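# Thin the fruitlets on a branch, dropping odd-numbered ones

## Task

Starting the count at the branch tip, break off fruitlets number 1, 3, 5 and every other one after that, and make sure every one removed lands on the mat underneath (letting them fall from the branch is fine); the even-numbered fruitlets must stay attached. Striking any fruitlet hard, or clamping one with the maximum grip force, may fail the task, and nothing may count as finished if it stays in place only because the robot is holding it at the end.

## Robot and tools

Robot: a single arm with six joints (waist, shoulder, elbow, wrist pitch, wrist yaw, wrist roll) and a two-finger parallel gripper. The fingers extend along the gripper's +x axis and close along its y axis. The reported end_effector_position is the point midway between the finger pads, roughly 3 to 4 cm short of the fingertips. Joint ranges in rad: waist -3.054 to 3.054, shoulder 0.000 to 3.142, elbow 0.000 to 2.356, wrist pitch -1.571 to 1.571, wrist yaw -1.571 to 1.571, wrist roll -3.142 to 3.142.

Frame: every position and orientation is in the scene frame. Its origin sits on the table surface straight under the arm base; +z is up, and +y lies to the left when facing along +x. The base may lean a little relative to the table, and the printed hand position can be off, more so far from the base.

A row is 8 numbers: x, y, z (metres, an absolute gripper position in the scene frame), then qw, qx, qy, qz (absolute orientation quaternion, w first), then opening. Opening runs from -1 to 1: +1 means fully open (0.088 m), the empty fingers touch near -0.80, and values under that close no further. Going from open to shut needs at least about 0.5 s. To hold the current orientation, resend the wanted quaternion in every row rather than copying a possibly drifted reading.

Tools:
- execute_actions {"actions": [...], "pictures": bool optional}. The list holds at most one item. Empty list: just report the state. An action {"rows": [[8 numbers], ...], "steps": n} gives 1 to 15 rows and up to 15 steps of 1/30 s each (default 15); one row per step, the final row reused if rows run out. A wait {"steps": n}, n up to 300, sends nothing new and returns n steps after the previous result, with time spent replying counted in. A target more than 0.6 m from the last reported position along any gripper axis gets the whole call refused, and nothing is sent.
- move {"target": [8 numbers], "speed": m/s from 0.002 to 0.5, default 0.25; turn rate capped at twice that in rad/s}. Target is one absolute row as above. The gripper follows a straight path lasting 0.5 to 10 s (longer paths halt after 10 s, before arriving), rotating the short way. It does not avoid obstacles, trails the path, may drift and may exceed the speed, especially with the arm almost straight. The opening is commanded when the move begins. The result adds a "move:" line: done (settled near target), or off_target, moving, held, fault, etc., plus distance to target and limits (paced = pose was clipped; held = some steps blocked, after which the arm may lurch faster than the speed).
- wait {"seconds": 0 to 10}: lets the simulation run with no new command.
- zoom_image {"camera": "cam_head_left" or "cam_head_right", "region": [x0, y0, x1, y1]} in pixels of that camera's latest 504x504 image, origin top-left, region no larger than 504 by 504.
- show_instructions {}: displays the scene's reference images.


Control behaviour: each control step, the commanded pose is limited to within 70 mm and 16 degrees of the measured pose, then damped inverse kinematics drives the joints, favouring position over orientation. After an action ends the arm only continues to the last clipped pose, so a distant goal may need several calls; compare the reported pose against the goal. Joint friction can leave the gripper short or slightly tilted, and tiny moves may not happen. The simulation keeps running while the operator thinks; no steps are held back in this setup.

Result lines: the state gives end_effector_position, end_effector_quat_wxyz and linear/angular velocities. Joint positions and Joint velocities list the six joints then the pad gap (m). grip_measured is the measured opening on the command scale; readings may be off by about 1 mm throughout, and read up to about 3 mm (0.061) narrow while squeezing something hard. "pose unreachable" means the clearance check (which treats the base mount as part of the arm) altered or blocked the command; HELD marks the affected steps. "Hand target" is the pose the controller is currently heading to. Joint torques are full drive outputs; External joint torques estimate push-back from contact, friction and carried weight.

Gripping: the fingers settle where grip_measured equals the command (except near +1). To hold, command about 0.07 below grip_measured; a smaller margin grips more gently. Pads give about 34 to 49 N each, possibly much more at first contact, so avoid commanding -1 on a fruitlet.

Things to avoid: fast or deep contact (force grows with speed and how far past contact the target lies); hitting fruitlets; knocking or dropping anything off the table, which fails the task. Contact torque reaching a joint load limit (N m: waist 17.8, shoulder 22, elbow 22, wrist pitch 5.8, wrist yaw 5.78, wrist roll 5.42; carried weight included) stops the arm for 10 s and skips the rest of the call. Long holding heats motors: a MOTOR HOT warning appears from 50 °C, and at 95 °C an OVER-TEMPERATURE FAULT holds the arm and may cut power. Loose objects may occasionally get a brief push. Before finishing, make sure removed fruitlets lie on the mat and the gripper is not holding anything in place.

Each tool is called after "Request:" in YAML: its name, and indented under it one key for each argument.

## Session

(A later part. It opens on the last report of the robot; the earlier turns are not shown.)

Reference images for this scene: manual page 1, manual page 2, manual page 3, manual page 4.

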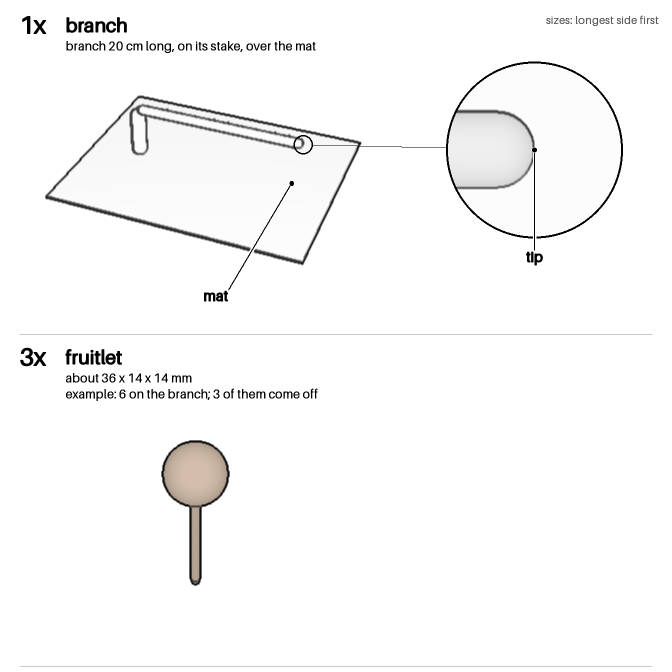

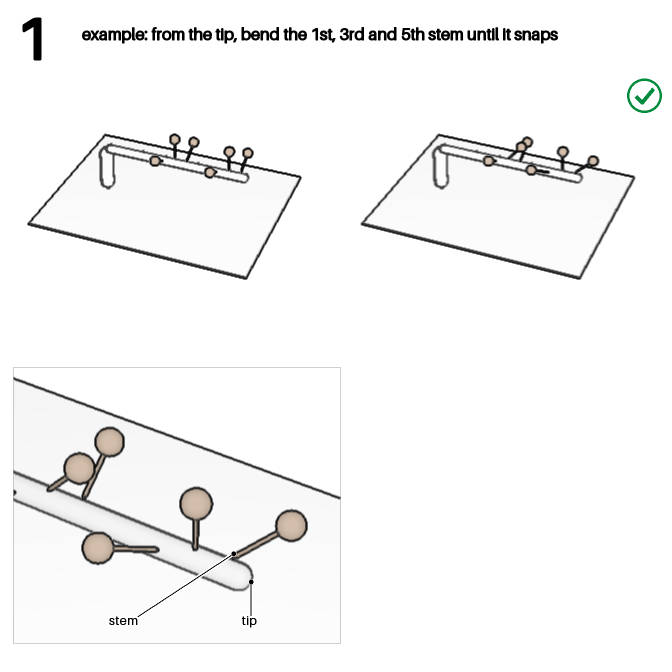

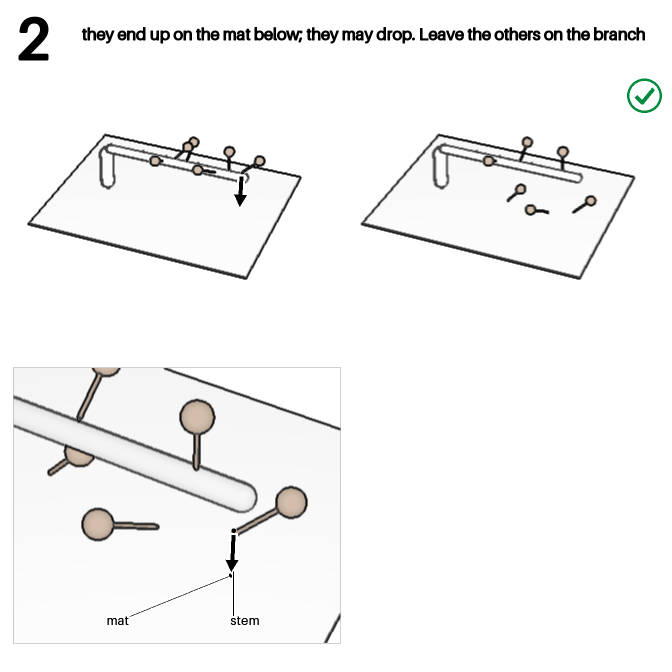

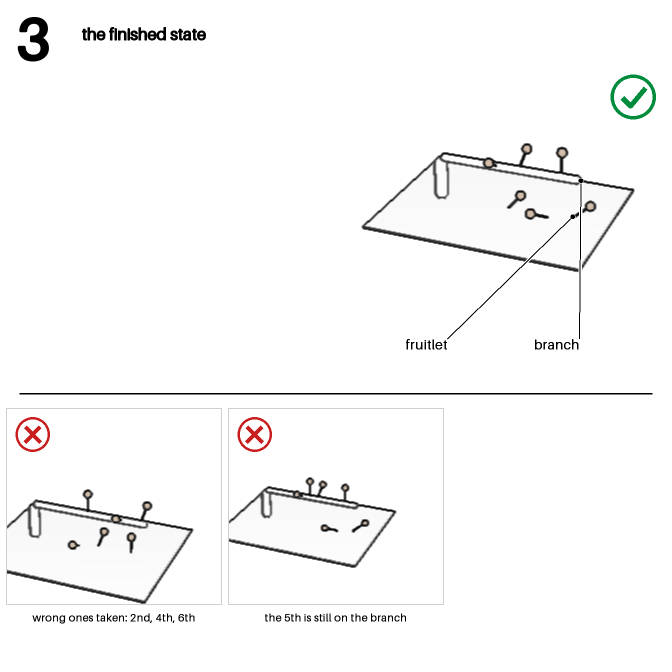

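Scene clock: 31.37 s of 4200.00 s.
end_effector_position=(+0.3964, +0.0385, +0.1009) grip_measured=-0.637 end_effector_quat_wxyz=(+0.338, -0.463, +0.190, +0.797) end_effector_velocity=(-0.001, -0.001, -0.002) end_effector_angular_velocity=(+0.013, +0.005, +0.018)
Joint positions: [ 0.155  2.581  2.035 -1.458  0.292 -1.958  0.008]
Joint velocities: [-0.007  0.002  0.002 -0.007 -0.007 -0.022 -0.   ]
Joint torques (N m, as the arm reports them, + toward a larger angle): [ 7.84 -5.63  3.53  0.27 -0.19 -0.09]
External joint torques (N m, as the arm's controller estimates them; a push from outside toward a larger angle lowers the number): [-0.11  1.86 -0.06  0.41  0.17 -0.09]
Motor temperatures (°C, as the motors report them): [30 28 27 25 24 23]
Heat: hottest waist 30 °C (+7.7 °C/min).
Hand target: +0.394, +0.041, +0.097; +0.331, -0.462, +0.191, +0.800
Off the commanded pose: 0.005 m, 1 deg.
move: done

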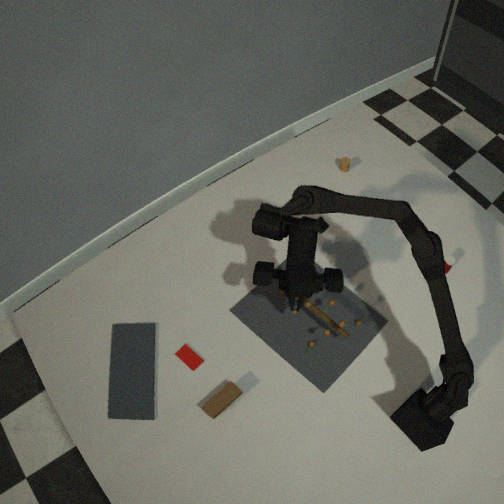

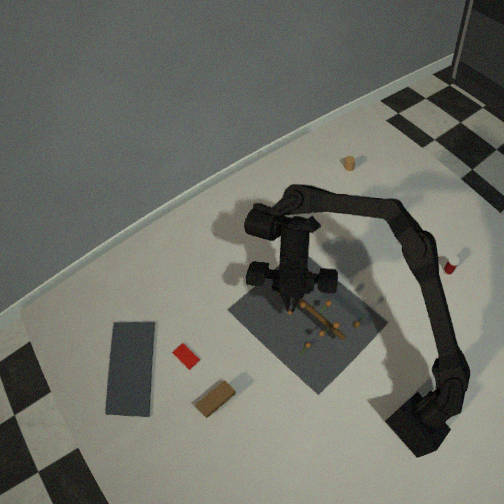

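Request:
move:
  target: [0.393,0.044,0.084,0.331,-0.462,0.191,0.8,-0.64]
  speed: 0.015

Request:
zoom_image:
  camera: "cam_head_left"
  region: [250, 250, 370, 350]

Request:
zoom_image:
  camera: "cam_head_right"
  region: [250, 250, 370, 350]

Scene clock: 33.77 s of 4200.00 s.
end_effector_position=(+0.3957, +0.0413, +0.0883) grip_measured=-0.637 end_effector_quat_wxyz=(+0.339, -0.463, +0.190, +0.797) end_effector_velocity=(-0.001, -0.003, -0.000) end_effector_angular_velocity=(+0.009, +0.007, +0.002)
Joint positions: [ 0.141  2.587  2.001 -1.413  0.298 -1.972  0.008]
Joint velocities: [-0.007 -0.002  0.002 -0.007 -0.007 -0.007 -0.   ]
Joint torques (N m, as the arm reports them, + toward a larger angle): [ 7.79 -5.53  3.48  0.29 -0.18 -0.07]
External joint torques (N m, as the arm's controller estimates them; a push from outside toward a larger angle lowers the number): [-0.09  2.01 -0.08  0.44  0.17 -0.07]
Motor temperatures (°C, as the motors report them): [30 28 27 25 24 23]
Heat: hottest waist 30 °C (+7.1 °C/min).
Hand target: +0.393, +0.044, +0.084; +0.331, -0.462, +0.191, +0.800
Off the commanded pose: 0.006 m, 1 deg.
move: done

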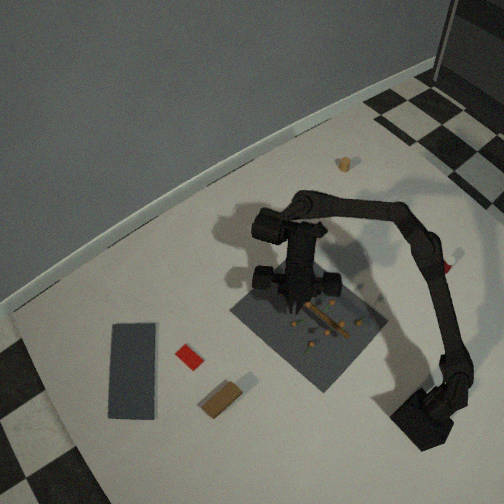

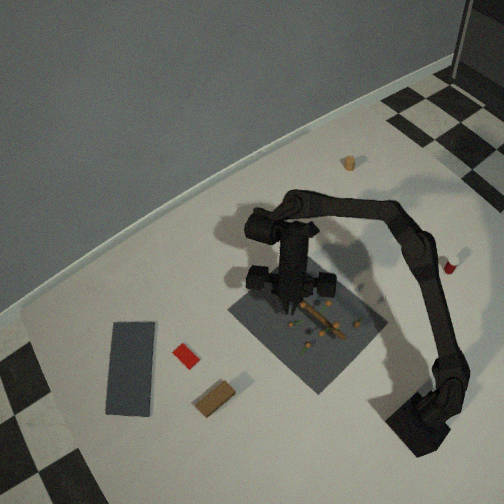

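Region (250, 250, 370, 350) of cam_head_left's 504x504 image, scaled by 4.200, with more detail than that image has.

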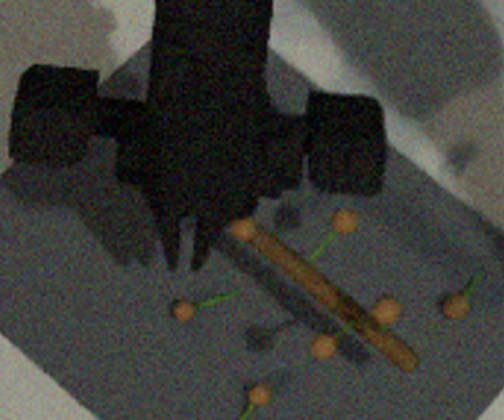

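Region (250, 250, 370, 350) of cam_head_right's 504x504 image, scaled by 4.200, with more detail than that image has.

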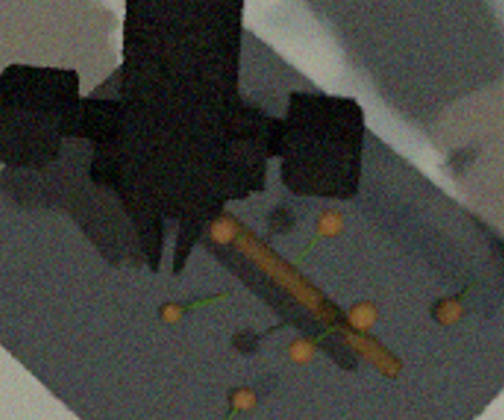

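Request:
move:
  target: [0.39,0.04,0.14,0.331,-0.462,0.191,0.8,-0.64]
  speed: 0.1

Request:
move:
  target: [0.31,0.025,0.135,0.331,-0.462,0.191,0.8,-0.64]
  speed: 0.12

Request:
zoom_image:
  camera: "cam_head_left"
  region: [270, 270, 390, 370]

Request:
zoom_image:
  camera: "cam_head_right"
  region: [270, 270, 390, 370]

Scene clock: 35.67 s of 4200.00 s.
end_effector_position=(+0.3878, +0.0420, +0.1348) grip_measured=-0.637 end_effector_quat_wxyz=(+0.323, -0.461, +0.193, +0.803) end_effector_velocity=(-0.001, -0.006, +0.000) end_effector_angular_velocity=(-0.001, +0.003, +0.023)
Joint positions: [ 0.219  2.575  2.096 -1.572  0.274 -1.901  0.008]
Joint velocities: [-0.007 -0.002  0.007 -0.022  0.007 -0.022 -0.   ]
Joint torques (N m, as the arm reports them, + toward a larger angle): [ 7.86 -7.36  6.01 -0.14 -0.51  0.06]
External joint torques (N m, as the arm's controller estimates them; a push from outside toward a larger angle lowers the number): [ 0.1   0.06  2.32 -0.02 -0.15  0.05]
Motor temperatures (°C, as the motors report them): [31 28 27 25 24 23]
Heat: hottest waist 31 °C (+8.4 °C/min).
Hand target: +0.390, +0.040, +0.140; +0.331, -0.462, +0.191, +0.800
Off the commanded pose: 0.006 m, 1 deg.
move: done

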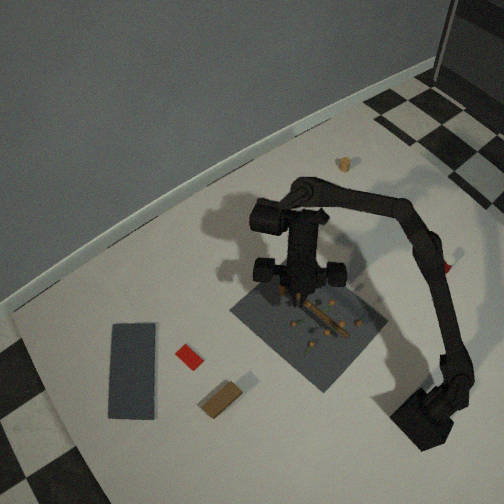

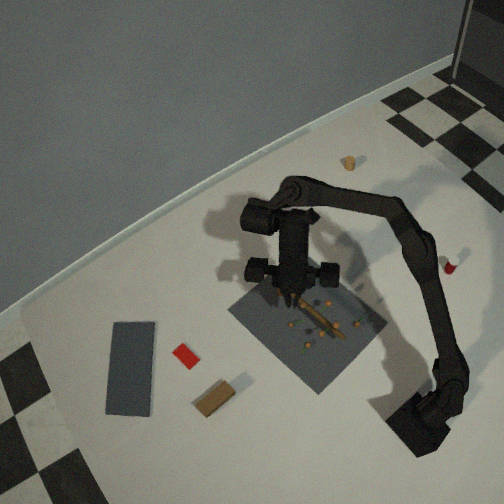

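Scene clock: 36.70 s of 4200.00 s.
end_effector_position=(+0.3120, +0.0250, +0.1330) grip_measured=-0.637 end_effector_quat_wxyz=(+0.328, -0.462, +0.193, +0.801) end_effector_velocity=(-0.007, -0.002, -0.000) end_effector_angular_velocity=(-0.001, +0.020, +0.002)
Joint positions: [ 0.234  2.242  1.537 -1.34   0.266 -1.886  0.008]
Joint velocities: [-0.002 -0.012 -0.022 -0.007 -0.007  0.007 -0.   ]
Joint torques (N m, as the arm reports them, + toward a larger angle): [ 6.7  -6.05  3.62  0.32 -0.52  0.07]
External joint torques (N m, as the arm's controller estimates them; a push from outside toward a larger angle lowers the number): [ 0.25 -0.15 -0.04  0.43 -0.16  0.07]
Motor temperatures (°C, as the motors report them): [31 28 27 25 24 23]
Heat: hottest waist 31 °C (+8.2 °C/min).
Hand target: +0.310, +0.025, +0.136; +0.331, -0.462, +0.191, +0.800
Off the commanded pose: 0.003 m, 0 deg.
move: done

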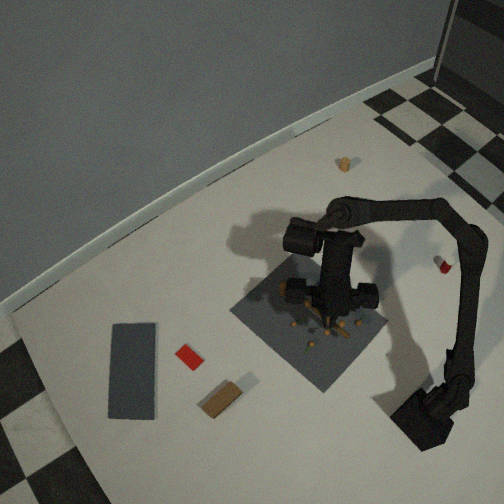

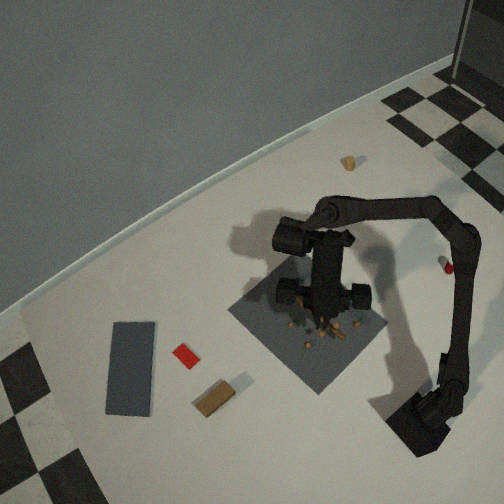

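Region (270, 270, 390, 370) of cam_head_left's 504x504 image, scaled by 4.200, with more detail than that image has.

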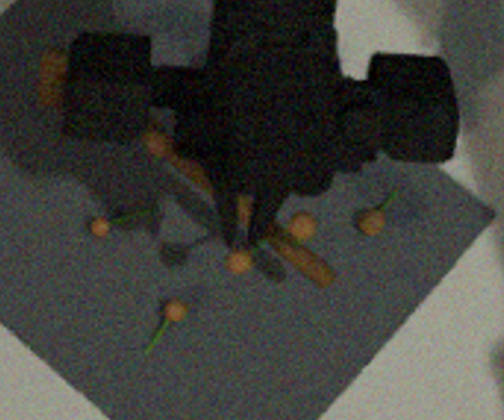

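Region (270, 270, 390, 370) of cam_head_right's 504x504 image, scaled by 4.200, with more detail than that image has.

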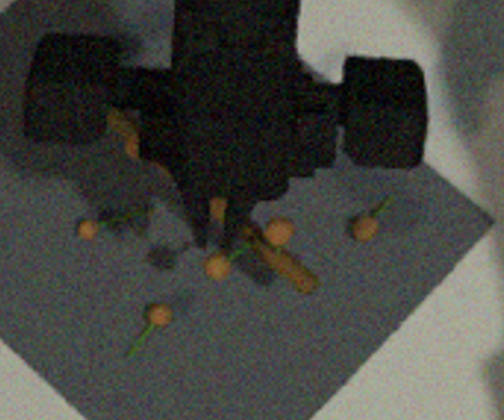

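Request:
move:
  target: [0.307,0.029,0.101,0.331,-0.462,0.191,0.8,-0.64]
  speed: 0.02

Request:
zoom_image:
  camera: "cam_head_left"
  region: [270, 270, 390, 370]

Request:
zoom_image:
  camera: "cam_head_right"
  region: [270, 270, 390, 370]

Scene clock: 39.60 s of 4200.00 s.
end_effector_position=(+0.3096, +0.0277, +0.1045) grip_measured=-0.637 end_effector_quat_wxyz=(+0.338, -0.462, +0.190, +0.798) end_effector_velocity=(+0.000, +0.002, -0.001) end_effector_angular_velocity=(+0.010, +0.001, +0.002)
Joint positions: [ 0.184  2.241  1.447 -1.218  0.279 -1.931  0.008]
Joint velocities: [-0.002  0.002 -0.002  0.007 -0.007 -0.007 -0.   ]
Joint torques (N m, as the arm reports them, + toward a larger angle): [ 6.19 -4.25  3.46  0.3  -0.17 -0.11]
External joint torques (N m, as the arm's controller estimates them; a push from outside toward a larger angle lowers the number): [-0.15  1.55  0.02  0.42  0.19 -0.11]
Motor temperatures (°C, as the motors report them): [31 28 27 25 24 23]
Heat: hottest waist 31 °C (+7.6 °C/min).
Hand target: +0.307, +0.029, +0.101; +0.331, -0.462, +0.191, +0.800
Off the commanded pose: 0.005 m, 1 deg.
move: done

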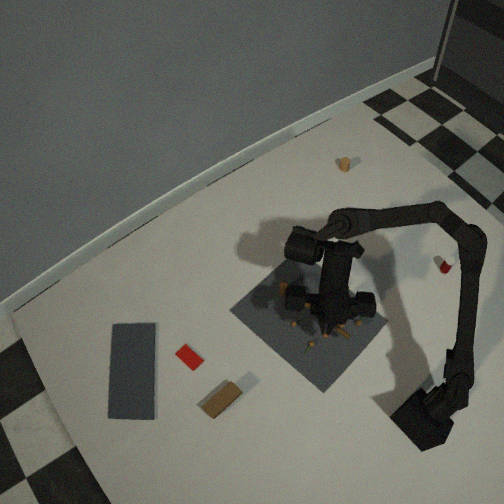

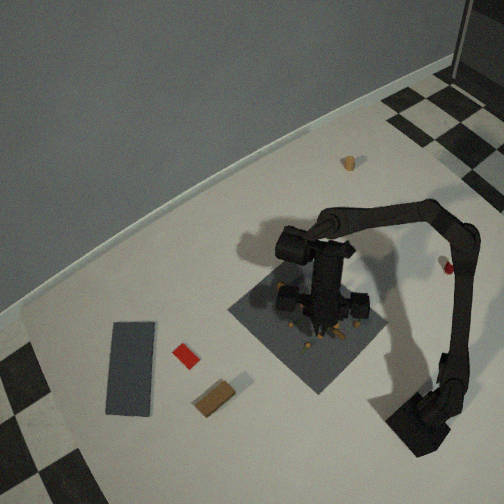

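Region (270, 270, 390, 370) of cam_head_left's 504x504 image, scaled by 4.200, with more detail than that image has.

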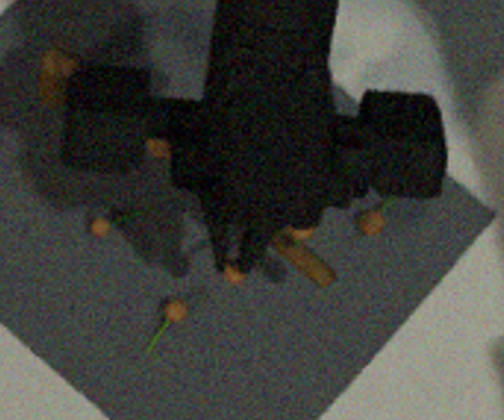

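Region (270, 270, 390, 370) of cam_head_right's 504x504 image, scaled by 4.200, with more detail than that image has.

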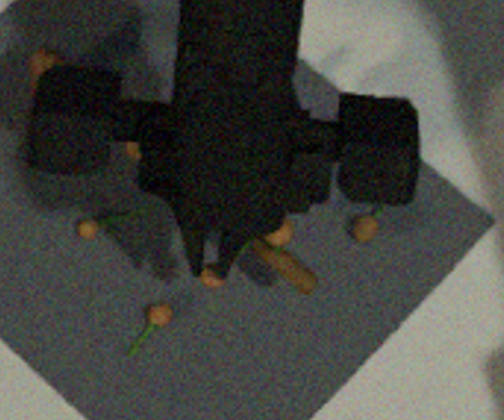

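Request:
move:
  target: [0.306,0.033,0.088,0.331,-0.462,0.191,0.8,-0.64]
  speed: 0.015

Request:
zoom_image:
  camera: "cam_head_left"
  region: [270, 270, 390, 370]

Scene clock: 41.53 s of 4200.00 s.
end_effector_position=(+0.3088, +0.0315, +0.0915) grip_measured=-0.637 end_effector_quat_wxyz=(+0.338, -0.463, +0.190, +0.797) end_effector_velocity=(-0.003, -0.001, +0.001) end_effector_angular_velocity=(+0.008, +0.007, +0.008)
Joint positions: [ 0.168  2.258  1.421 -1.171  0.287 -1.947  0.008]
Joint velocities: [-0.002 -0.007 -0.007 -0.007 -0.007 -0.007 -0.   ]
Joint torques (N m, as the arm reports them, + toward a larger angle): [ 6.2  -4.2   3.32  0.3  -0.17 -0.07]
External joint torques (N m, as the arm's controller estimates them; a push from outside toward a larger angle lowers the number): [-0.2   1.76 -0.06  0.44  0.18 -0.08]
Motor temperatures (°C, as the motors report them): [31 28 27 25 24 23]
Heat: hottest waist 31 °C (+7.2 °C/min).
Hand target: +0.306, +0.033, +0.088; +0.331, -0.462, +0.191, +0.800
Off the commanded pose: 0.005 m, 1 deg.
move: done

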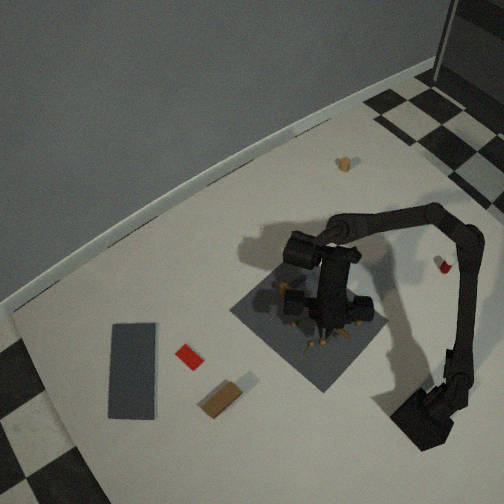

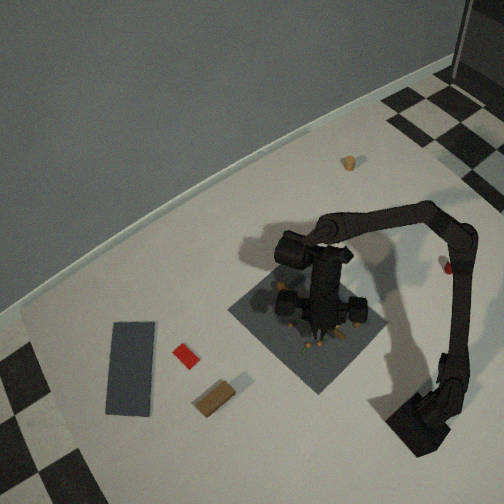

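Region (270, 270, 390, 370) of cam_head_left's 504x504 image, scaled by 4.200, with more detail than that image has.

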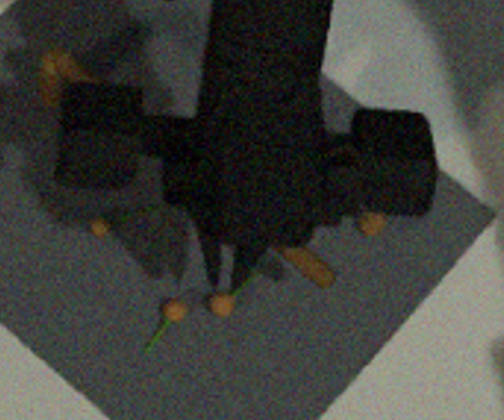

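Request:
move:
  target: [0.33,-0.02,0.19,0.331,-0.462,0.191,0.8,-0.64]
  speed: 0.15

Request:
zoom_image:
  camera: "cam_head_left"
  region: [240, 250, 400, 390]

Scene clock: 43.80 s of 4200.00 s.
end_effector_position=(+0.3289, -0.0191, +0.1857) grip_measured=-0.637 end_effector_quat_wxyz=(+0.338, -0.470, +0.187, +0.793) end_effector_velocity=(-0.005, -0.003, +0.002) end_effector_angular_velocity=(+0.004, +0.014, +0.015)
Joint positions: [ 0.239  2.192  1.754 -1.574  0.266 -1.892  0.008]
Joint velocities: [-0.002 -0.007 -0.002 -0.022 -0.007 -0.007  0.   ]
Joint torques (N m, as the arm reports them, + toward a larger angle): [ 6.76 -5.53  5.79 -0.03 -0.51  0.09]
External joint torques (N m, as the arm's controller estimates them; a push from outside toward a larger angle lowers the number): [ 0.17  0.26  1.98  0.01 -0.15  0.08]
Motor temperatures (°C, as the motors report them): [31 28 27 25 24 23]
Heat: hottest waist 31 °C (+6.8 °C/min).
Hand target: +0.330, -0.020, +0.190; +0.344, -0.471, +0.185, +0.791
Off the commanded pose: 0.005 m, 2 deg.
joint sent to its limit — the command would take joint 4 (wrist pitch) past its lower limit, so that joint was sent only as far as its limit.
move: done

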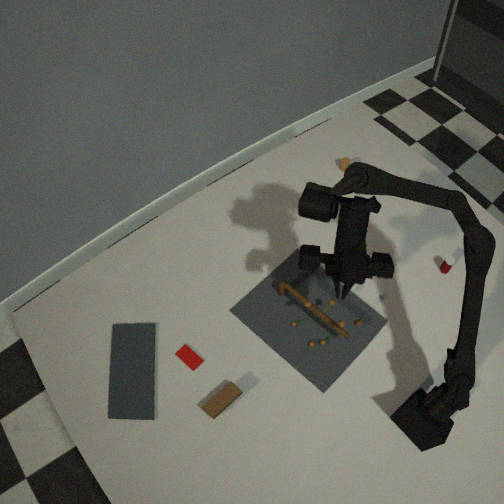

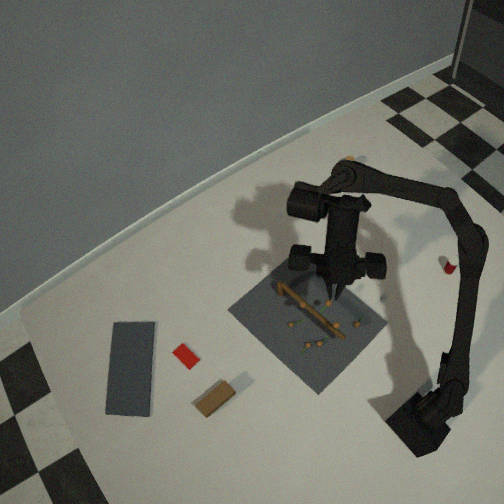

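Region (240, 250, 400, 390) of cam_head_left's 504x504 image, scaled by 3.150, with more detail than that image has; it fills the top 441 rows of this view, and the rest is white.

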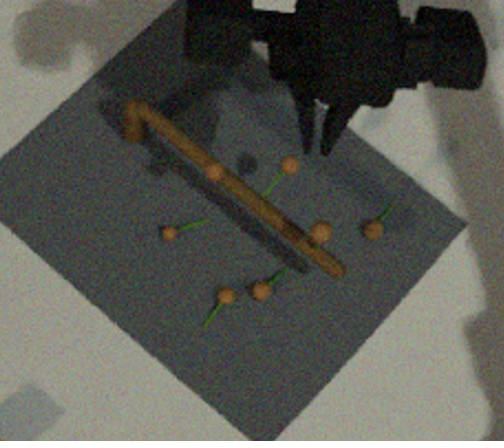

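Request:
finished_scene:
  scene: 2

The scene is finished: the task was done.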